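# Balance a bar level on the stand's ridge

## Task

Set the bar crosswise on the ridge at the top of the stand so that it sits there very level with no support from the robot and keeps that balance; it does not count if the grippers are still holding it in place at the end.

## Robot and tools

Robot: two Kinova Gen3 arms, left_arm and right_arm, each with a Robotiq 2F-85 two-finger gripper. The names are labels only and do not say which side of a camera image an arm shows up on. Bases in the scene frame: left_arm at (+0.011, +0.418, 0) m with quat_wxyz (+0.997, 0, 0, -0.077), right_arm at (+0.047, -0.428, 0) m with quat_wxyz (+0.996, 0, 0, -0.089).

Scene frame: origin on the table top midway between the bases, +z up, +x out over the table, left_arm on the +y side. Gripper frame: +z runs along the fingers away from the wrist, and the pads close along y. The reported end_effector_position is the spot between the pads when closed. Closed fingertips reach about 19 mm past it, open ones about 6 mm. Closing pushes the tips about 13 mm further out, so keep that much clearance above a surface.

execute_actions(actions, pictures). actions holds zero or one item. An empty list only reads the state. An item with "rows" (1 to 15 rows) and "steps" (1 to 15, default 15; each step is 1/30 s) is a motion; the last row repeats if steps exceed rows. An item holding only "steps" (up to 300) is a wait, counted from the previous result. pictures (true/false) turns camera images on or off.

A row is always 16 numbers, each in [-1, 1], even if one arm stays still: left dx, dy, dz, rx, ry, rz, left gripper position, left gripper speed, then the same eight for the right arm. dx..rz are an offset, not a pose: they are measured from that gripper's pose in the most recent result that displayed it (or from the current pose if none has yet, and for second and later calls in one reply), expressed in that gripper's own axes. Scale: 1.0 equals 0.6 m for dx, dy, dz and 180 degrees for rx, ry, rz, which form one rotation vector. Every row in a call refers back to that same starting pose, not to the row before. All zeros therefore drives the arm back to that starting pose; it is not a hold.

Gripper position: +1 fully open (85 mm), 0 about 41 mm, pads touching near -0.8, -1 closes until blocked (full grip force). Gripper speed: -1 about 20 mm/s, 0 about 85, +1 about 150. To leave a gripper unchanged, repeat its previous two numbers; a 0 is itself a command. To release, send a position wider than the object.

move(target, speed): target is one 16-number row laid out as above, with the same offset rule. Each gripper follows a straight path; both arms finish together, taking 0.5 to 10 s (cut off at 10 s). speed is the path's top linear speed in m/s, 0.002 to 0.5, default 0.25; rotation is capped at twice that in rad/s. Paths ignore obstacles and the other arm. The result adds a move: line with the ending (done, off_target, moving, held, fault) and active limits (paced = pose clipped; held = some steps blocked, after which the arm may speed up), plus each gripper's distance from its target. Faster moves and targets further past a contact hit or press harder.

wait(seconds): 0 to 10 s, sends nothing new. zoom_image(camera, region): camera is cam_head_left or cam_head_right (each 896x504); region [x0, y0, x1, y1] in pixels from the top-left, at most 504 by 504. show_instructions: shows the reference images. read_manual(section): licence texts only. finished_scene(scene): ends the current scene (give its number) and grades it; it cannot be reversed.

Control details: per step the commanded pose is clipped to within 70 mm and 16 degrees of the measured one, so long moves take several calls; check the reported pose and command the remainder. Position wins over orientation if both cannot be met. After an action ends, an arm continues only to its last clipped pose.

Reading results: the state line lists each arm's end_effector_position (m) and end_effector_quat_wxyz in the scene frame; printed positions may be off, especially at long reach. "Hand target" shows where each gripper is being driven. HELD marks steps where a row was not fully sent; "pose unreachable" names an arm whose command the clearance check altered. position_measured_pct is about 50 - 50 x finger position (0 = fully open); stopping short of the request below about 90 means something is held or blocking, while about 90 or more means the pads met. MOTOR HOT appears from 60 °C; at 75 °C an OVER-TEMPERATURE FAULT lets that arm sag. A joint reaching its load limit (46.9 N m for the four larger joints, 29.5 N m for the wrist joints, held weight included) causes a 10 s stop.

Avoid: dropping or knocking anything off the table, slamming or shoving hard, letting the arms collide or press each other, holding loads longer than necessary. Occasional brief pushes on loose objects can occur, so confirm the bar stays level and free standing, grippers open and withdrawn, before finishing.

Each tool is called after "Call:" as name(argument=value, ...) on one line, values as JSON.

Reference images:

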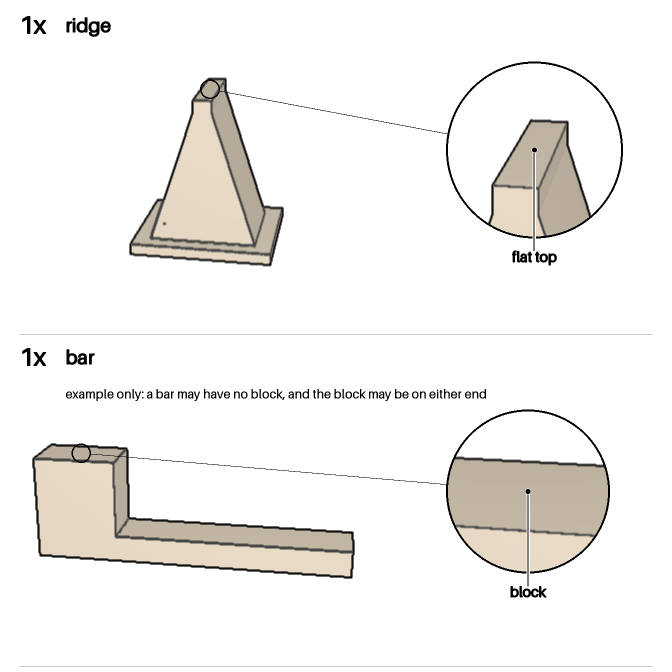

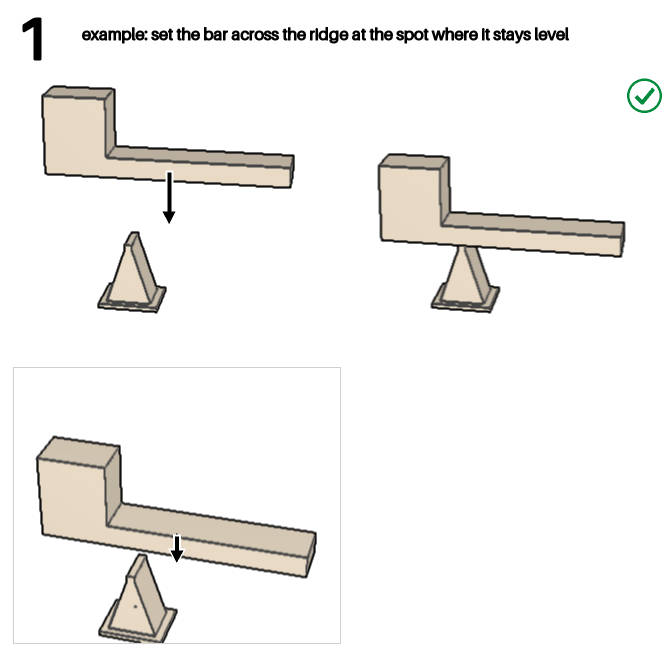

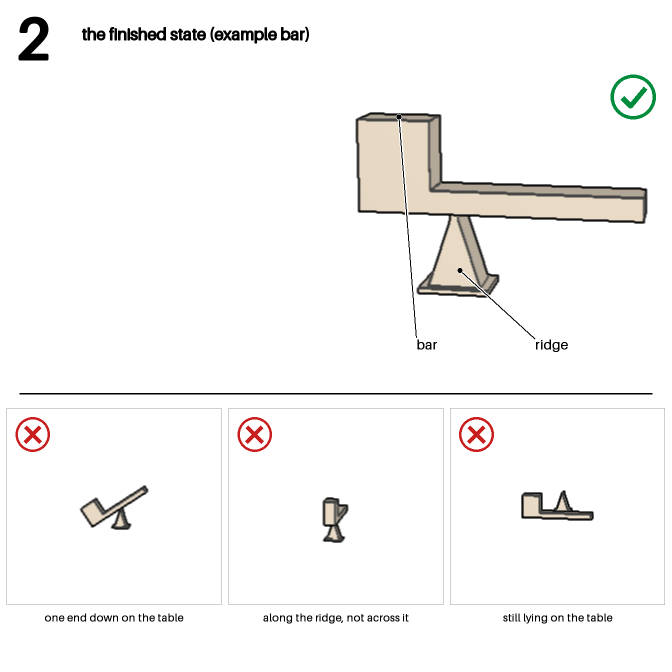

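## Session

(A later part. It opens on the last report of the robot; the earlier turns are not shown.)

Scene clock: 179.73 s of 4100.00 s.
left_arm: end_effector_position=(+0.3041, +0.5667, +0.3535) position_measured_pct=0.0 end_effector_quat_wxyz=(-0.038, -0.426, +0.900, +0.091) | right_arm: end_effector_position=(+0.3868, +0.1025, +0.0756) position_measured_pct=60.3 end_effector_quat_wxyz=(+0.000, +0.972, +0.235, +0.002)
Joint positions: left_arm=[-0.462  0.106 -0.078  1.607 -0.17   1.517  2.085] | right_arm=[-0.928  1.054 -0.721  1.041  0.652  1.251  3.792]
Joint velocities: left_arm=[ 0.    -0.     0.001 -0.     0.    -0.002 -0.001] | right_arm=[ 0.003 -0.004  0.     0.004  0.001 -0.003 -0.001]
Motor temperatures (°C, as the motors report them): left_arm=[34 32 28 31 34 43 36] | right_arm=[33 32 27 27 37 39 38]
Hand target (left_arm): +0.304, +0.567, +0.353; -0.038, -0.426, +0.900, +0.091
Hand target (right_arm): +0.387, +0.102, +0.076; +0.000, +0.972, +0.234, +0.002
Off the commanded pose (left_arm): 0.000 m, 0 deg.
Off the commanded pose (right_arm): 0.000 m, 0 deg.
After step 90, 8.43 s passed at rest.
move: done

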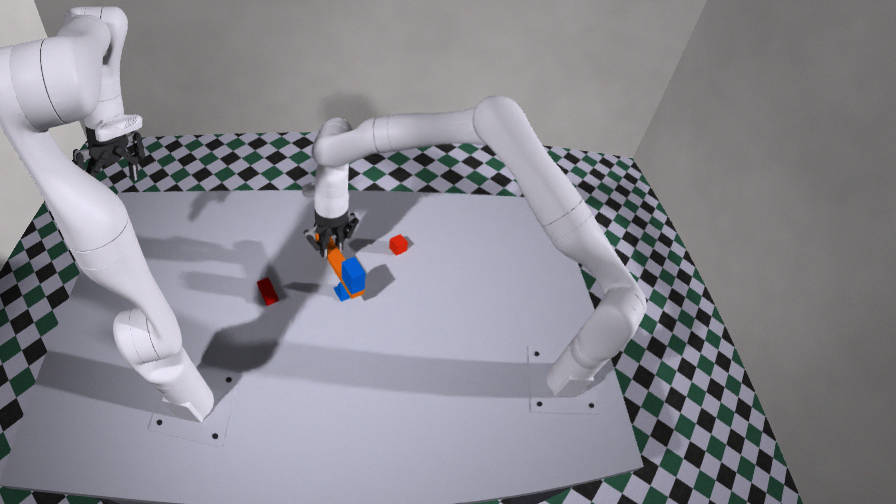

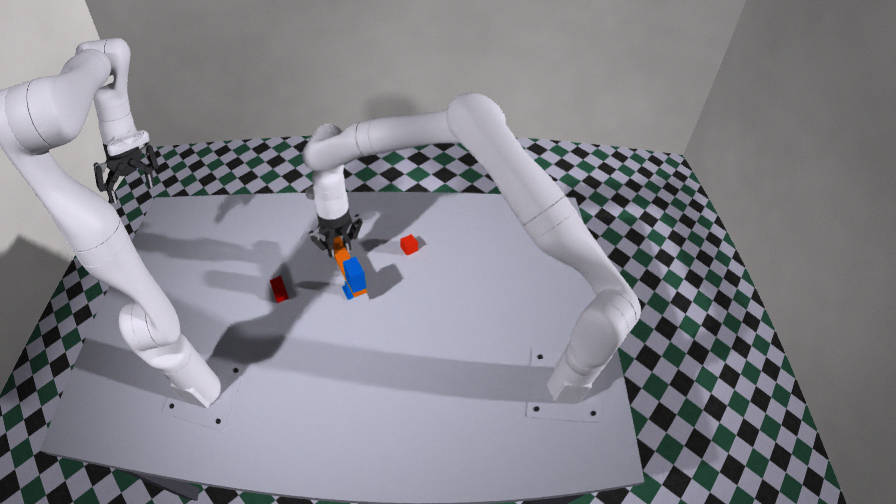

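Call:
move(target=[0,0,0,0,0,0,1,0, 0,0.007,0.013,0,0,0,-1,-0.4], speed=0.01)

Call:
zoom_image(camera="cam_head_left", region=[320, 250, 380, 310])

Call:
zoom_image(camera="cam_head_right", region=[320, 250, 380, 310])

Scene clock: 187.70 s of 4100.00 s.
left_arm: end_effector_position=(+0.3041, +0.5667, +0.3535) position_measured_pct=0.0 end_effector_quat_wxyz=(-0.038, -0.426, +0.900, +0.091) | right_arm: end_effector_position=(+0.3887, +0.0988, +0.0678) position_measured_pct=60.3 end_effector_quat_wxyz=(+0.000, +0.972, +0.235, +0.002)
Joint positions: left_arm=[-0.462  0.106 -0.078  1.607 -0.17   1.517  2.085] | right_arm=[-0.92   1.059 -0.718  1.059  0.657  1.232  3.79 ]
Joint velocities: left_arm=[ 0.001  0.     0.    -0.002 -0.001  0.     0.   ] | right_arm=[ 0.001  0.     0.     0.001 -0.    -0.002  0.   ]
Motor temperatures (°C, as the motors report them): left_arm=[34 32 28 31 34 43 36] | right_arm=[33 32 27 27 37 39 38]
Hand target (left_arm): +0.304, +0.567, +0.353; -0.038, -0.426, +0.900, +0.091
Hand target (right_arm): +0.389, +0.099, +0.068; +0.000, +0.972, +0.235, +0.002
Off the commanded pose (left_arm): 0.000 m, 0 deg.
Off the commanded pose (right_arm): 0.000 m, 0 deg.
After step 90, 3.87 s passed at rest.
move: done

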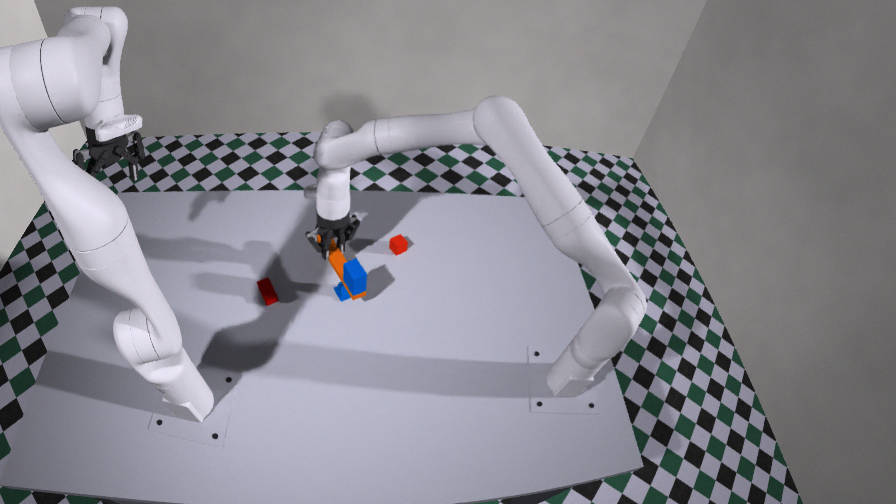

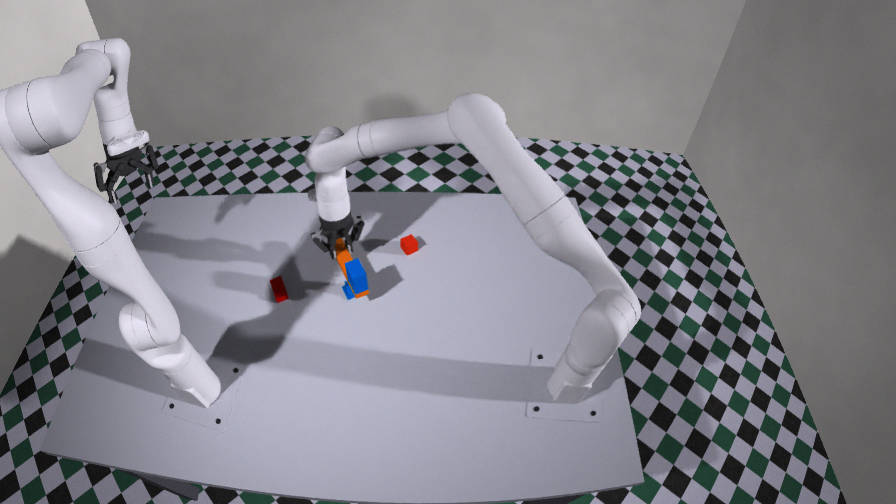

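Region (320, 250, 380, 310) of cam_head_left's 896x504 image, scaled by 8.400, with more detail than that image has.

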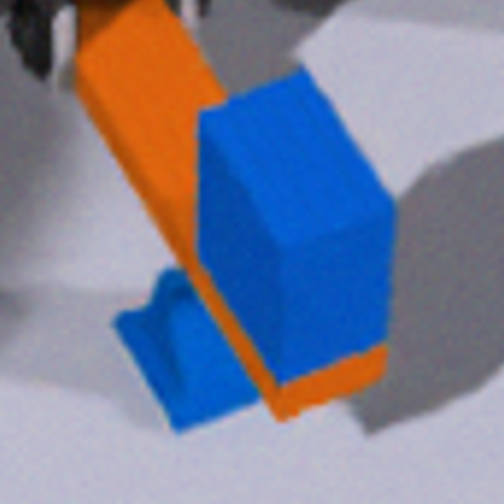

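Region (320, 250, 380, 310) of cam_head_right's 896x504 image, scaled by 8.400, with more detail than that image has.

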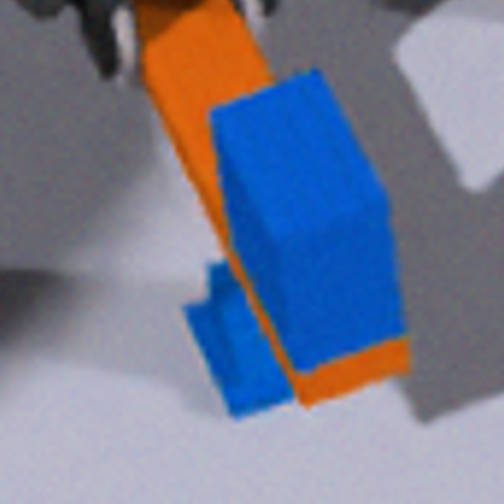

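Call:
move(target=[0,0,0,0,0,0,1,0, 0,0,0.007,0,0,0,-1,-0.4], speed=0.005)

Call:
zoom_image(camera="cam_head_left", region=[320, 250, 380, 310])

Scene clock: 200.80 s of 4100.00 s.
left_arm: end_effector_position=(+0.3041, +0.5667, +0.3535) position_measured_pct=0.0 end_effector_quat_wxyz=(-0.038, -0.426, +0.900, +0.091) | right_arm: end_effector_position=(+0.3887, +0.0988, +0.0636) position_measured_pct=60.3 end_effector_quat_wxyz=(+0.000, +0.972, +0.235, +0.002)
Joint positions: left_arm=[-0.462  0.106 -0.078  1.607 -0.17   1.517  2.085] | right_arm=[-0.92   1.064 -0.716  1.062  0.66   1.224  3.788]
Joint velocities: left_arm=[-0.001 -0.001  0.001 -0.001  0.    -0.002  0.   ] | right_arm=[-0.    -0.001  0.     0.     0.     0.     0.   ]
Motor temperatures (°C, as the motors report them): left_arm=[34 33 28 31 34 43 36] | right_arm=[33 33 27 27 37 39 38]
Hand target (left_arm): +0.304, +0.567, +0.353; -0.038, -0.426, +0.900, +0.091
Hand target (right_arm): +0.389, +0.099, +0.064; +0.000, +0.972, +0.235, +0.002
Off the commanded pose (left_arm): 0.000 m, 0 deg.
Off the commanded pose (right_arm): 0.000 m, 0 deg.
After step 90, 9.03 s passed at rest.
move: done

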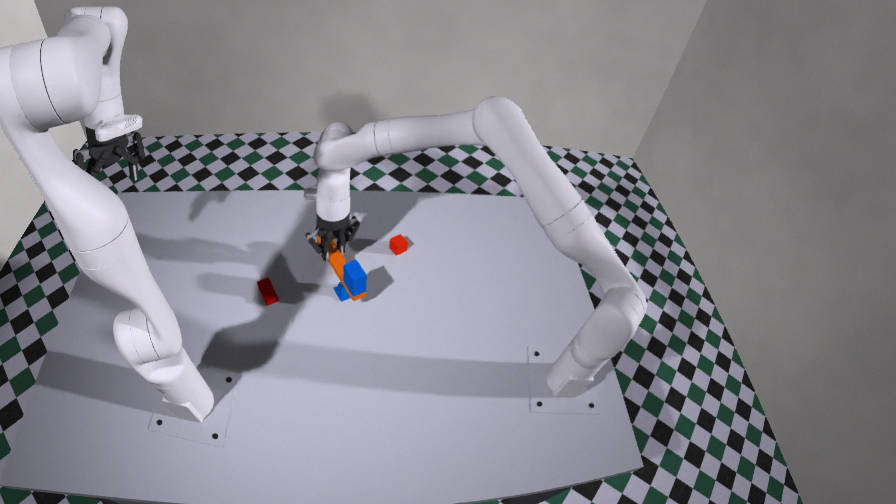

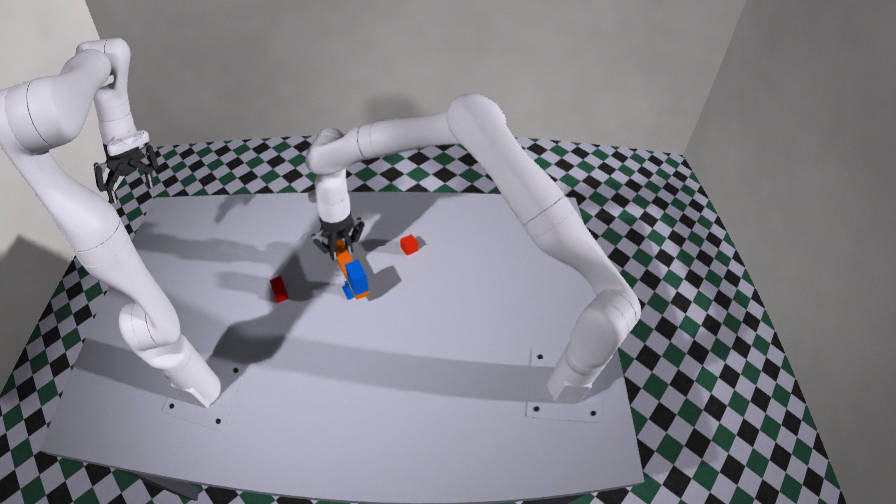

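Region (320, 250, 380, 310) of cam_head_left's 896x504 image, scaled by 8.400, with more detail than that image has.

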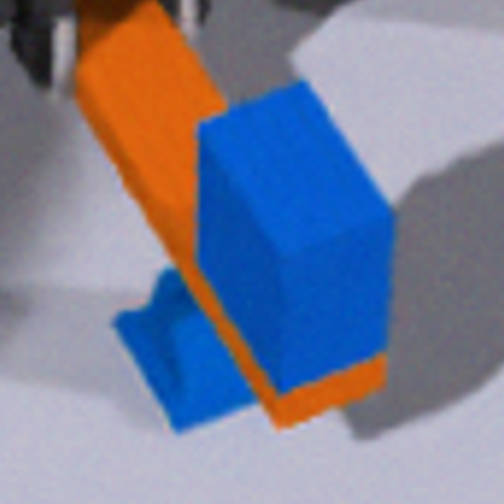

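Still free (moved ~10 px). Continue.

Call:
move(target=[0,0,0,0,0,0,1,0, 0,0,0.005,0,0,0,-1,-0.4], speed=0.005)

Call:
zoom_image(camera="cam_head_left", region=[320, 250, 380, 310])

Scene clock: 205.43 s of 4100.00 s.
left_arm: end_effector_position=(+0.3041, +0.5667, +0.3535) position_measured_pct=0.0 end_effector_quat_wxyz=(-0.038, -0.426, +0.900, +0.091) | right_arm: end_effector_position=(+0.3888, +0.0988, +0.0615) position_measured_pct=60.3 end_effector_quat_wxyz=(+0.000, +0.972, +0.235, +0.002)
Joint positions: left_arm=[-0.462  0.106 -0.078  1.607 -0.17   1.517  2.085] | right_arm=[-0.92   1.067 -0.716  1.064  0.662  1.22   3.787]
Joint velocities: left_arm=[-0.001 -0.001  0.    -0.001  0.     0.     0.   ] | right_arm=[ 0.    -0.002 -0.     0.001  0.     0.001 -0.   ]
Motor temperatures (°C, as the motors report them): left_arm=[34 33 28 31 34 43 36] | right_arm=[33 33 27 27 37 39 38]
Hand target (left_arm): +0.304, +0.567, +0.353; -0.038, -0.426, +0.900, +0.091
Hand target (right_arm): +0.389, +0.099, +0.061; +0.000, +0.972, +0.235, +0.002
Off the commanded pose (left_arm): 0.000 m, 0 deg.
Off the commanded pose (right_arm): 0.001 m, 0 deg.
After step 90, 0.83 s passed at rest.
move: done

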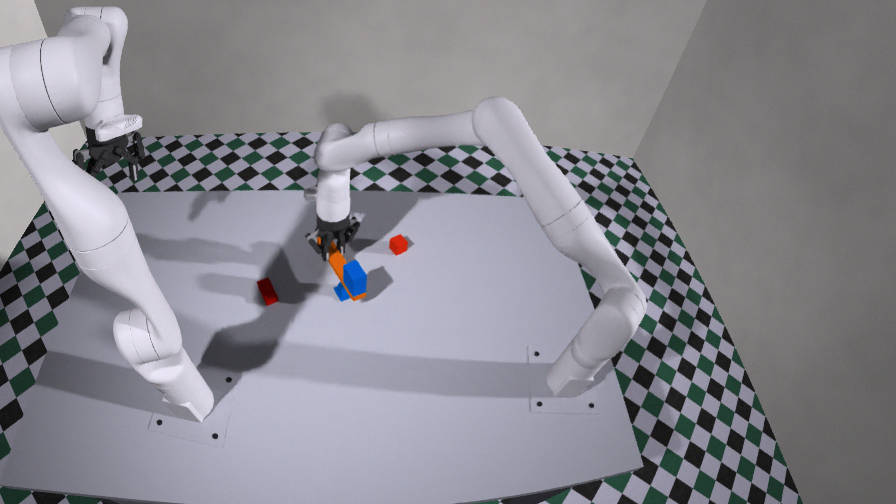

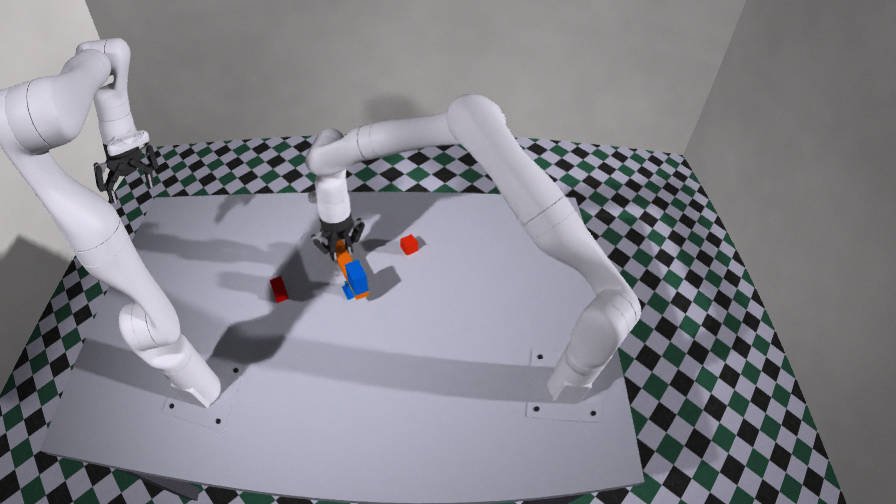

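Region (320, 250, 380, 310) of cam_head_left's 896x504 image, scaled by 8.400, with more detail than that image has.

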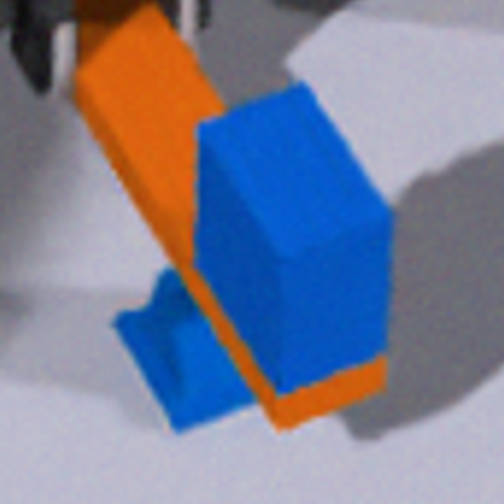

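Call:
move(target=[0,0,0,0,0,0,1,0, 0,0,-0.004,0,0,0,-1,-0.4], speed=0.01)

Call:
move(target=[0,0,0,0,0,0,1,0, -0.013,0,0,0,0,0,-1,-0.4], speed=0.02)

Call:
move(target=[0,0,0,0,0,0,1,0, 0,0,0.0028,0,0,0,-1,-0.4], speed=0.004)

Call:
zoom_image(camera="cam_head_left", region=[320, 250, 380, 310])

Scene clock: 217.07 s of 4100.00 s.
left_arm: end_effector_position=(+0.3041, +0.5667, +0.3535) position_measured_pct=0.0 end_effector_quat_wxyz=(-0.038, -0.426, +0.900, +0.091) | right_arm: end_effector_position=(+0.3887, +0.0988, +0.0638) position_measured_pct=60.3 end_effector_quat_wxyz=(+0.000, +0.972, +0.235, +0.002)
Joint positions: left_arm=[-0.462  0.106 -0.078  1.607 -0.17   1.517  2.085] | right_arm=[-0.92   1.064 -0.717  1.062  0.66   1.224  3.788]
Joint velocities: left_arm=[-0.     0.001 -0.001 -0.001 -0.     0.001 -0.   ] | right_arm=[-0.    -0.002  0.    -0.    -0.    -0.001  0.   ]
Motor temperatures (°C, as the motors report them): left_arm=[34 33 28 31 34 43 36] | right_arm=[33 33 27 27 37 39 38]
Hand target (left_arm): +0.304, +0.567, +0.353; -0.038, -0.426, +0.900, +0.091
Hand target (right_arm): +0.389, +0.099, +0.064; +0.000, +0.972, +0.235, +0.002
Off the commanded pose (left_arm): 0.000 m, 0 deg.
Off the commanded pose (right_arm): 0.000 m, 0 deg.
After step 90, 7.93 s passed at rest.
move: done

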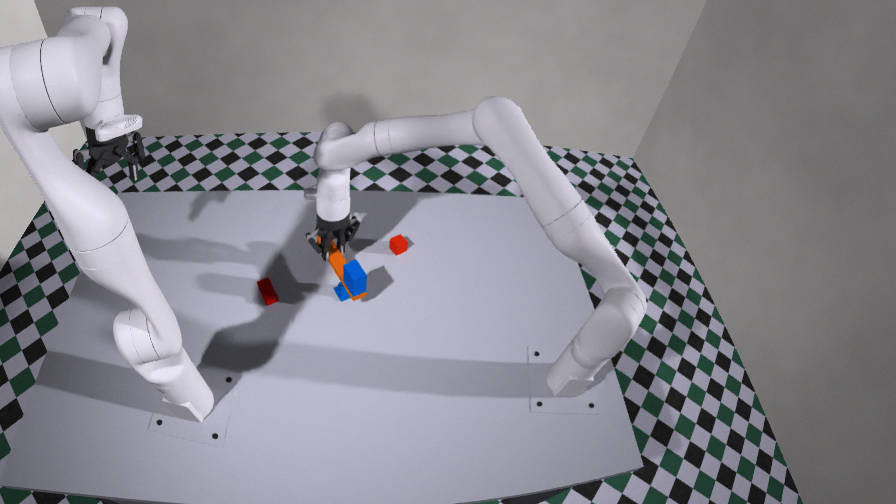

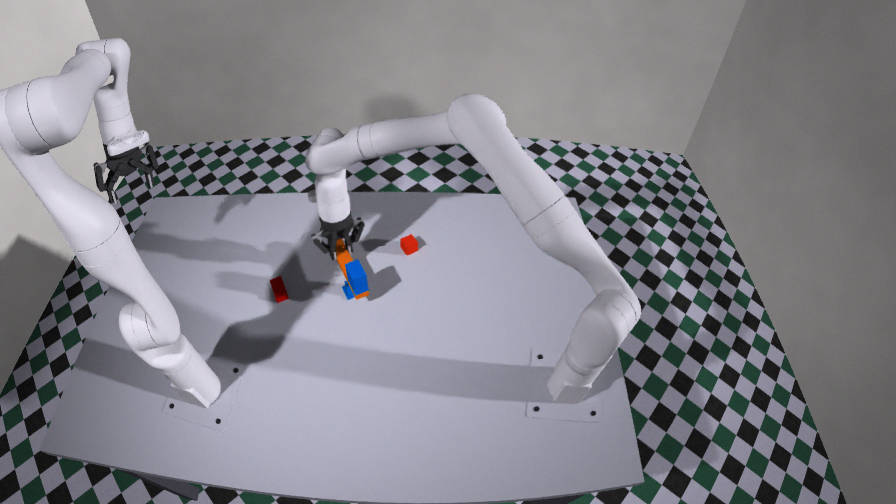

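Scene clock: 217.77 s of 4100.00 s.
left_arm: end_effector_position=(+0.3041, +0.5667, +0.3535) position_measured_pct=0.0 end_effector_quat_wxyz=(-0.038, -0.426, +0.900, +0.091) | right_arm: end_effector_position=(+0.3818, +0.0953, +0.0637) position_measured_pct=60.3 end_effector_quat_wxyz=(+0.000, +0.972, +0.235, +0.002)
Joint positions: left_arm=[-0.462  0.106 -0.078  1.607 -0.17   1.517  2.085] | right_arm=[-0.917  1.051 -0.718  1.098  0.66   1.207  3.77 ]
Joint velocities: left_arm=[ 0.    -0.001  0.    -0.002 -0.001 -0.    -0.   ] | right_arm=[ 0.001 -0.004  0.     0.004  0.001 -0.001 -0.002]
Motor temperatures (°C, as the motors report them): left_arm=[34 33 28 31 34 43 36] | right_arm=[33 33 27 27 37 39 38]
Hand target (left_arm): +0.304, +0.567, +0.353; -0.038, -0.426, +0.900, +0.091
Hand target (right_arm): +0.382, +0.095, +0.064; +0.000, +0.972, +0.234, +0.002
Off the commanded pose (left_arm): 0.000 m, 0 deg.
Off the commanded pose (right_arm): 0.000 m, 0 deg.
move: done

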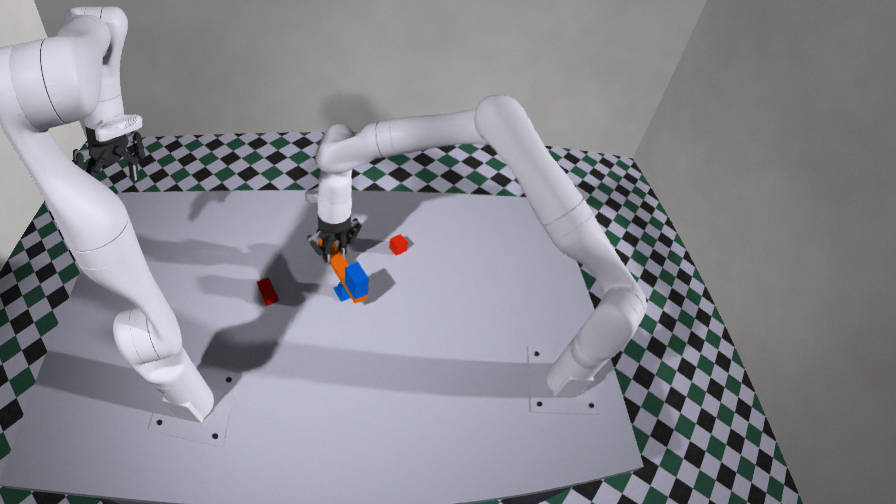

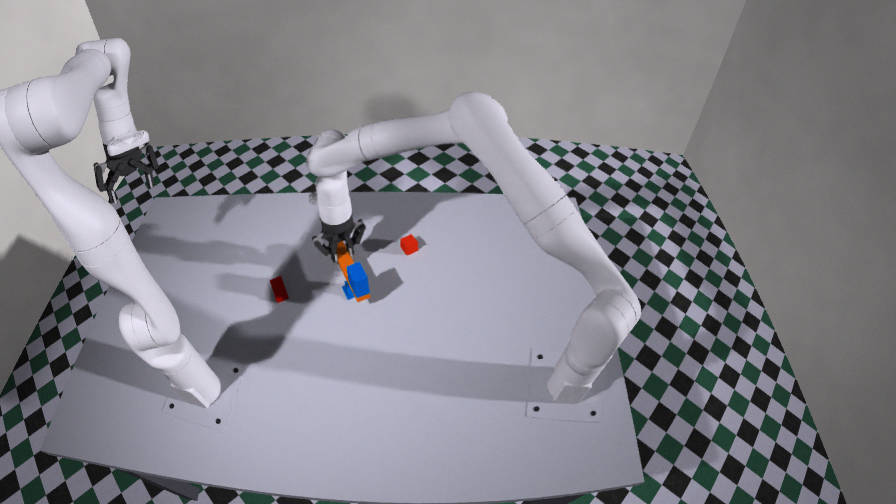

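Scene clock: 218.47 s of 4100.00 s.
left_arm: end_effector_position=(+0.3041, +0.5667, +0.3535) position_measured_pct=0.0 end_effector_quat_wxyz=(-0.038, -0.426, +0.900, +0.091) | right_arm: end_effector_position=(+0.3818, +0.0953, +0.0621) position_measured_pct=60.3 end_effector_quat_wxyz=(+0.000, +0.972, +0.235, +0.002)
Joint positions: left_arm=[-0.462  0.106 -0.078  1.607 -0.17   1.517  2.085] | right_arm=[-0.917  1.053 -0.717  1.099  0.662  1.204  3.769]
Joint velocities: left_arm=[-0.001 -0.    -0.    -0.001 -0.     0.002  0.   ] | right_arm=[-0.    -0.     0.001 -0.     0.     0.002 -0.   ]
Motor temperatures (°C, as the motors report them): left_arm=[34 33 28 31 34 43 36] | right_arm=[33 34 27 27 37 39 38]
Hand target (left_arm): +0.304, +0.567, +0.353; -0.038, -0.426, +0.900, +0.091
Hand target (right_arm): +0.382, +0.095, +0.062; +0.000, +0.972, +0.235, +0.002
Off the commanded pose (left_arm): 0.000 m, 0 deg.
Off the commanded pose (right_arm): 0.000 m, 0 deg.
move: done

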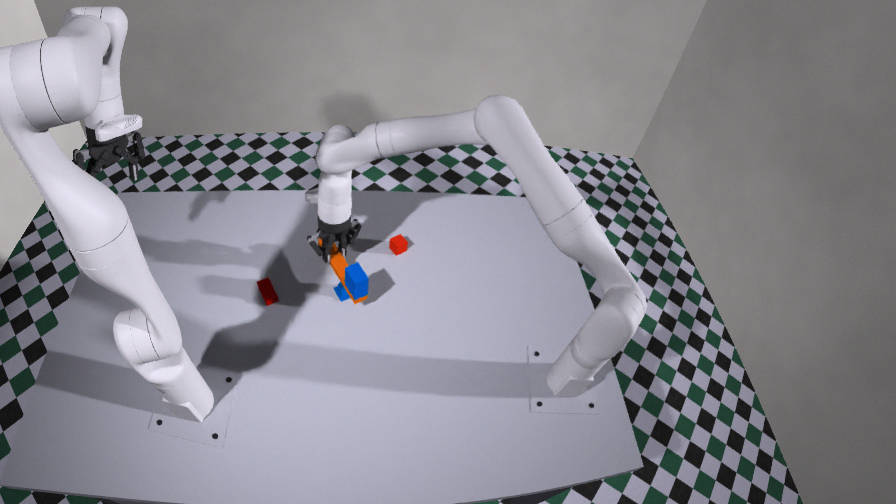

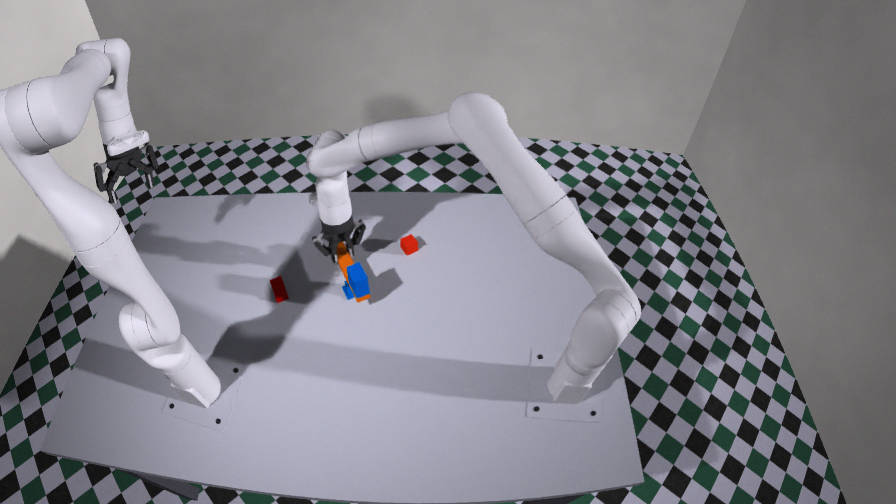

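Region (320, 250, 380, 310) of cam_head_left's 896x504 image, scaled by 8.400, with more detail than that image has.

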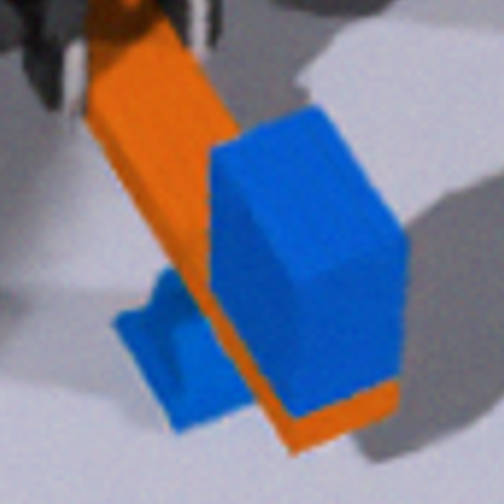

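Call:
execute_actions(actions=[{"rows": [[0,0,0,0,0,0,1,0, 0,0,0,0,0,0,-0.13,0.5],[0,0,0,0,0,0,1,0, 0,0,0,0,0,0,-0.13,0.5],[0,0,0,0,0,0,1,0, 0,0,0,0,0,0,-0.13,0.5],[0,0,0,0,0,0,1,0, 0,0,0,0,0,0,-1,0.5]], "steps": 10}])

Call:
zoom_image(camera="cam_head_left", region=[320, 250, 380, 310])

Scene clock: 223.90 s of 4100.00 s.
left_arm: end_effector_position=(+0.3041, +0.5667, +0.3535) position_measured_pct=0.0 end_effector_quat_wxyz=(-0.038, -0.426, +0.900, +0.091) | right_arm: end_effector_position=(+0.3817, +0.0953, +0.0622) position_measured_pct=60.3 end_effector_quat_wxyz=(+0.000, +0.972, +0.235, +0.002)
Joint positions: left_arm=[-0.462  0.106 -0.078  1.607 -0.17   1.517  2.085] | right_arm=[-0.917  1.052 -0.717  1.099  0.661  1.204  3.769]
Joint velocities: left_arm=[ 0.     0.     0.    -0.001 -0.    -0.     0.001] | right_arm=[ 0.    -0.001  0.     0.     0.    -0.002 -0.   ]
Motor temperatures (°C, as the motors report them): left_arm=[34 33 28 31 34 43 36] | right_arm=[33 34 27 27 37 39 38]
Hand target (left_arm): +0.304, +0.567, +0.353; -0.038, -0.426, +0.900, +0.091
Hand target (right_arm): +0.382, +0.095, +0.062; +0.000, +0.972, +0.235, +0.002
Off the commanded pose (left_arm): 0.000 m, 0 deg.
Off the commanded pose (right_arm): 0.000 m, 0 deg.
Steps of this call (steps 1 to 90: nothing new was sent; then 2.10 s passed at rest; steps 91 to 100: all 10 steps of this action). Readings (end_effector_position | what the end effector reports):
91: left_arm (+0.3041, +0.5667, +0.3535) | right_arm (+0.3818, +0.0953, +0.0619) | left_arm position_measured_pct=0.0 | right_arm position_measured_pct=60.3
92: left_arm (+0.3041, +0.5667, +0.3535) | right_arm (+0.3818, +0.0953, +0.0619) | left_arm position_measured_pct=0.0 | right_arm position_measured_pct=60.3
94: left_arm (+0.3041, +0.5667, +0.3535) | right_arm (+0.3817, +0.0952, +0.0618) | left_arm position_measured_pct=0.0 | right_arm position_measured_pct=57.5
98: left_arm (+0.3041, +0.5667, +0.3535) | right_arm (+0.3817, +0.0953, +0.0622) | left_arm position_measured_pct=0.0 | right_arm position_measured_pct=60.3
100: the state above

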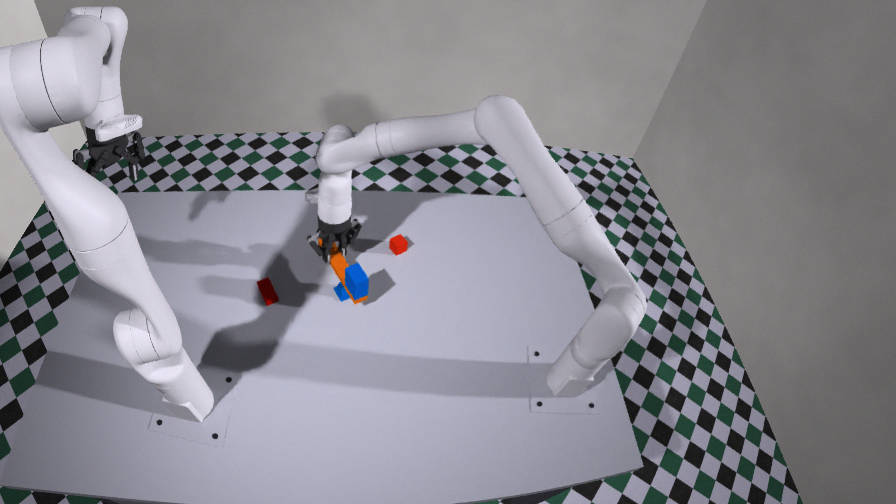

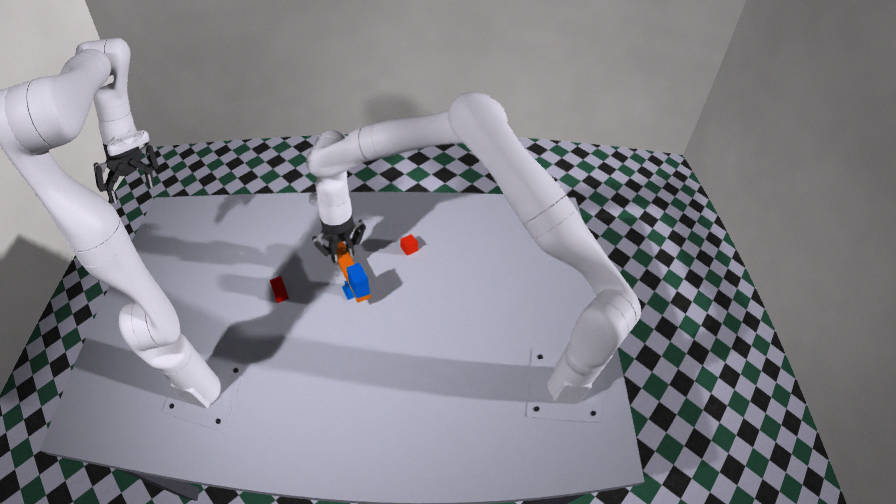

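Region (320, 250, 380, 310) of cam_head_left's 896x504 image, scaled by 8.400, with more detail than that image has.

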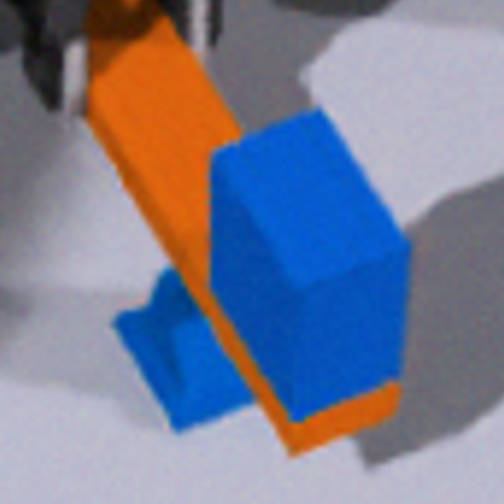

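Call:
execute_actions(actions=[{"rows": [[0,0,0,0,0,0,1,0, 0,0,0,0,0,0,-0.13,0.5],[0,0,0,0,0,0,1,0, 0,0,0,0,0,0,-0.13,0.5],[0,0,0,0,0,0,1,0, 0,0,0,0,0,0,-0.13,0.5],[0,0,0,0,0,0,1,0, 0,0,0,0,0,0,-0.13,0.5],[0,0,0,0,0,0,1,0, 0,0,0,0,0,0,-1,0.5]], "steps": 11}])

Call:
zoom_image(camera="cam_head_left", region=[320, 250, 380, 310])

Scene clock: 229.37 s of 4100.00 s.
left_arm: end_effector_position=(+0.3041, +0.5667, +0.3535) position_measured_pct=0.0 end_effector_quat_wxyz=(-0.038, -0.426, +0.900, +0.091) | right_arm: end_effector_position=(+0.3817, +0.0952, +0.0624) position_measured_pct=60.3 end_effector_quat_wxyz=(+0.000, +0.972, +0.235, +0.002)
Joint positions: left_arm=[-0.462  0.106 -0.078  1.607 -0.17   1.517  2.085] | right_arm=[-0.917  1.052 -0.717  1.099  0.661  1.205  3.769]
Joint velocities: left_arm=[-0.001  0.001 -0.     0.     0.     0.001 -0.001] | right_arm=[-0.    -0.     0.001  0.     0.    -0.001  0.   ]
Motor temperatures (°C, as the motors report them): left_arm=[34 33 28 31 34 43 36] | right_arm=[33 34 27 27 37 39 38]
Hand target (left_arm): +0.304, +0.567, +0.353; -0.038, -0.426, +0.900, +0.091
Hand target (right_arm): +0.382, +0.095, +0.062; +0.000, +0.972, +0.235, +0.002
Off the commanded pose (left_arm): 0.000 m, 0 deg.
Off the commanded pose (right_arm): 0.000 m, 0 deg.
Steps of this call (steps 1 to 90: nothing new was sent; then 2.10 s passed at rest; steps 91 to 101: all 11 steps of this action). Readings (end_effector_position | what the end effector reports):
91: left_arm (+0.3041, +0.5667, +0.3535) | right_arm (+0.3817, +0.0953, +0.0622) | left_arm position_measured_pct=0.0 | right_arm position_measured_pct=60.3
92: left_arm (+0.3041, +0.5667, +0.3535) | right_arm (+0.3817, +0.0953, +0.0622) | left_arm position_measured_pct=0.0 | right_arm position_measured_pct=60.3
94: left_arm (+0.3041, +0.5667, +0.3535) | right_arm (+0.3817, +0.0952, +0.0621) | left_arm position_measured_pct=0.0 | right_arm position_measured_pct=57.5
98: left_arm (+0.3041, +0.5667, +0.3535) | right_arm (+0.3817, +0.0952, +0.0624) | left_arm position_measured_pct=0.0 | right_arm position_measured_pct=59.9
101: the state above

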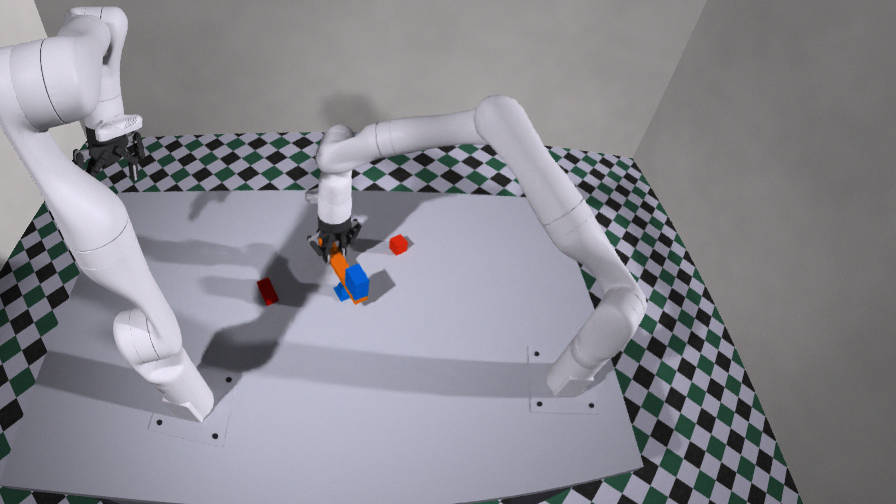

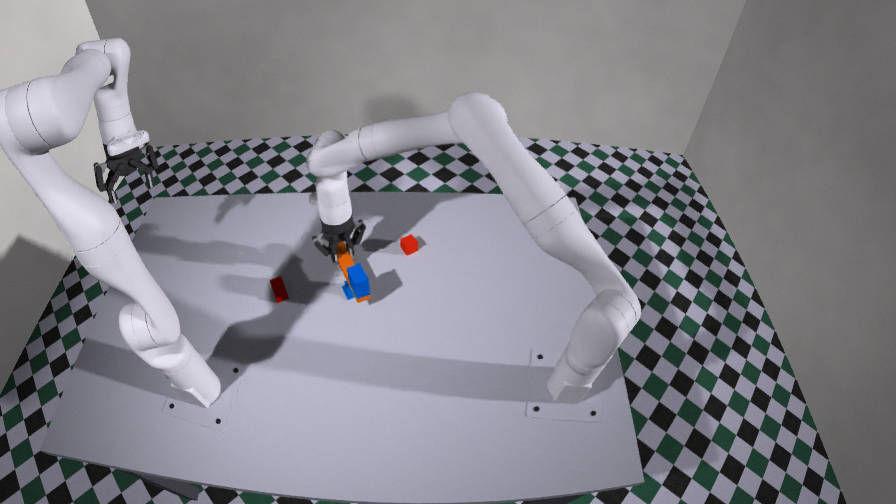

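Region (320, 250, 380, 310) of cam_head_left's 896x504 image, scaled by 8.400, with more detail than that image has.

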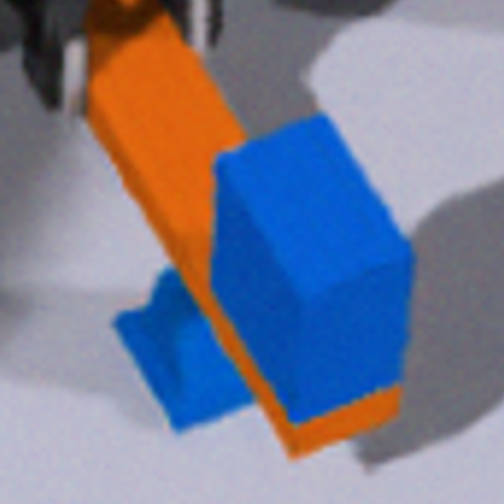

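Call:
move(target=[0,0,0,0,0,0,1,0, 0.008,0,-0.001,0,-0.015,0,-1,0.5], speed=0.02)

Call:
move(target=[0,0,0,0,0,0,1,0, 0,0,0.006,0,0,0,-1,0.5], speed=0.004)

Call:
zoom_image(camera="cam_head_left", region=[320, 250, 380, 310])

Scene clock: 242.40 s of 4100.00 s.
left_arm: end_effector_position=(+0.3041, +0.5667, +0.3535) position_measured_pct=0.0 end_effector_quat_wxyz=(-0.038, -0.426, +0.900, +0.091) | right_arm: end_effector_position=(+0.3860, +0.0974, +0.0633) position_measured_pct=60.3 end_effector_quat_wxyz=(+0.006, +0.972, +0.235, -0.021)
Joint positions: left_arm=[-0.462  0.106 -0.078  1.607 -0.17   1.517  2.085] | right_arm=[-0.92   1.089 -0.727  1.007  0.634  1.282  3.822]
Joint velocities: left_arm=[-0.001  0.     0.    -0.     0.     0.001  0.   ] | right_arm=[-0.001  0.003 -0.    -0.005 -0.002  0.005  0.002]
Motor temperatures (°C, as the motors report them): left_arm=[34 33 28 31 34 43 36] | right_arm=[33 34 27 27 37 39 38]
Hand target (left_arm): +0.304, +0.567, +0.353; -0.038, -0.426, +0.900, +0.091
Hand target (right_arm): +0.386, +0.097, +0.063; +0.006, +0.972, +0.235, -0.021
Off the commanded pose (left_arm): 0.000 m, 0 deg.
Off the commanded pose (right_arm): 0.000 m, 0 deg.
After step 90, 8.63 s passed at rest.
move: done

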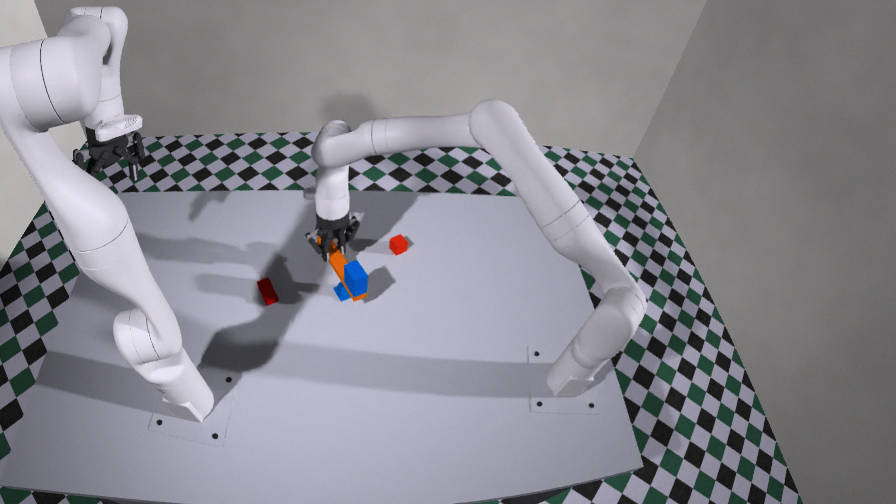

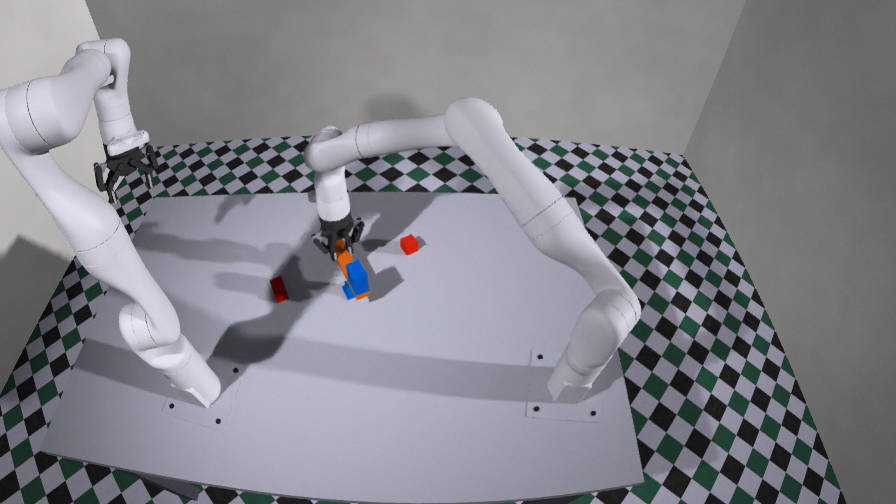

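Scene clock: 243.53 s of 4100.00 s.
left_arm: end_effector_position=(+0.3041, +0.5667, +0.3535) position_measured_pct=0.0 end_effector_quat_wxyz=(-0.038, -0.426, +0.900, +0.091) | right_arm: end_effector_position=(+0.3859, +0.0974, +0.0597) position_measured_pct=60.3 end_effector_quat_wxyz=(+0.006, +0.972, +0.235, -0.021)
Joint positions: left_arm=[-0.462  0.106 -0.078  1.607 -0.17   1.517  2.085] | right_arm=[-0.92   1.093 -0.726  1.011  0.636  1.275  3.82 ]
Joint velocities: left_arm=[ 0.    -0.    -0.001 -0.     0.     0.    -0.001] | right_arm=[-0.  0.  0.  0.  0. -0.  0.]
Motor temperatures (°C, as the motors report them): left_arm=[34 33 28 31 34 43 36] | right_arm=[33 34 27 27 37 39 38]
Hand target (left_arm): +0.304, +0.567, +0.353; -0.038, -0.426, +0.900, +0.091
Hand target (right_arm): +0.386, +0.097, +0.060; +0.006, +0.972, +0.235, -0.021
Off the commanded pose (left_arm): 0.000 m, 0 deg.
Off the commanded pose (right_arm): 0.000 m, 0 deg.
move: done

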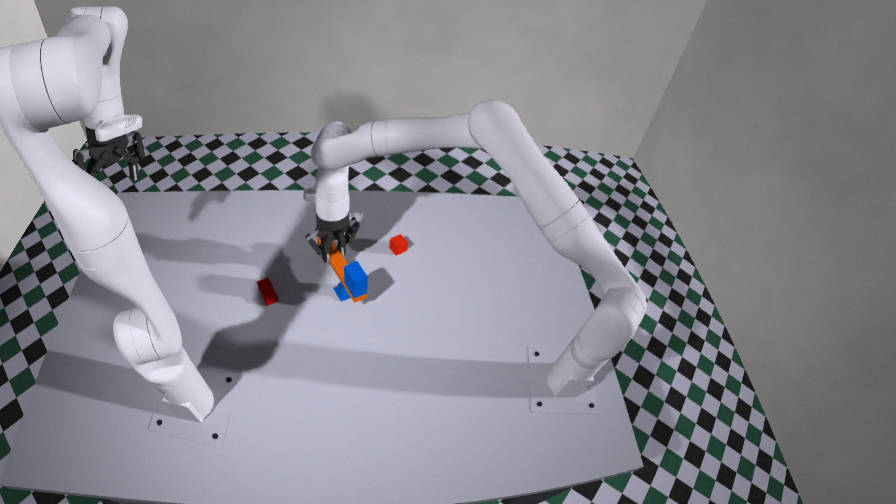

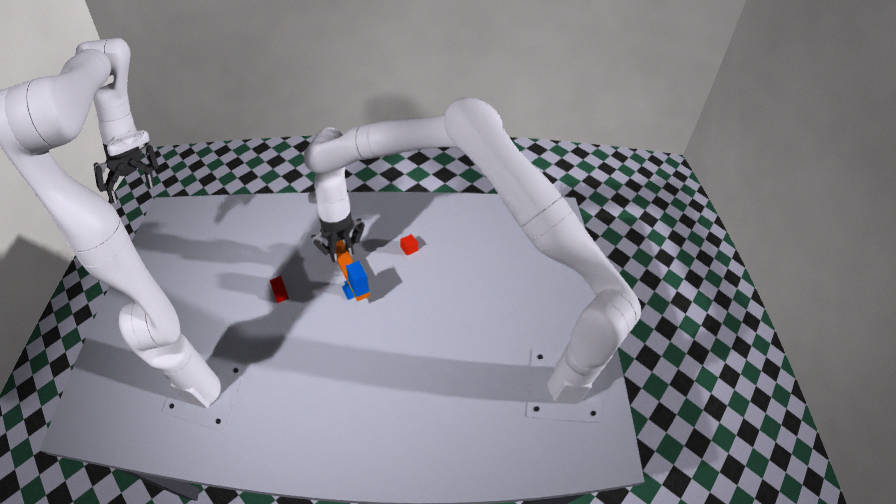

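Region (320, 250, 380, 310) of cam_head_left's 896x504 image, scaled by 8.400, with more detail than that image has.

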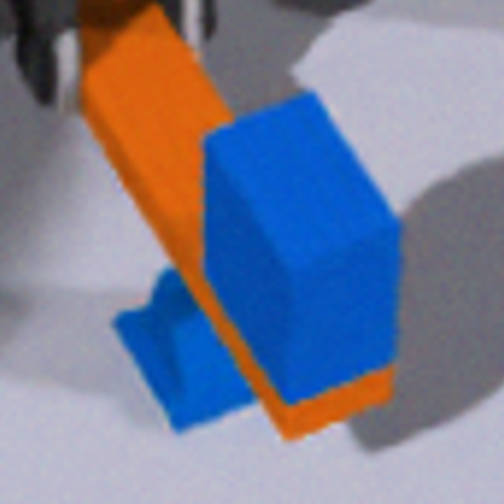

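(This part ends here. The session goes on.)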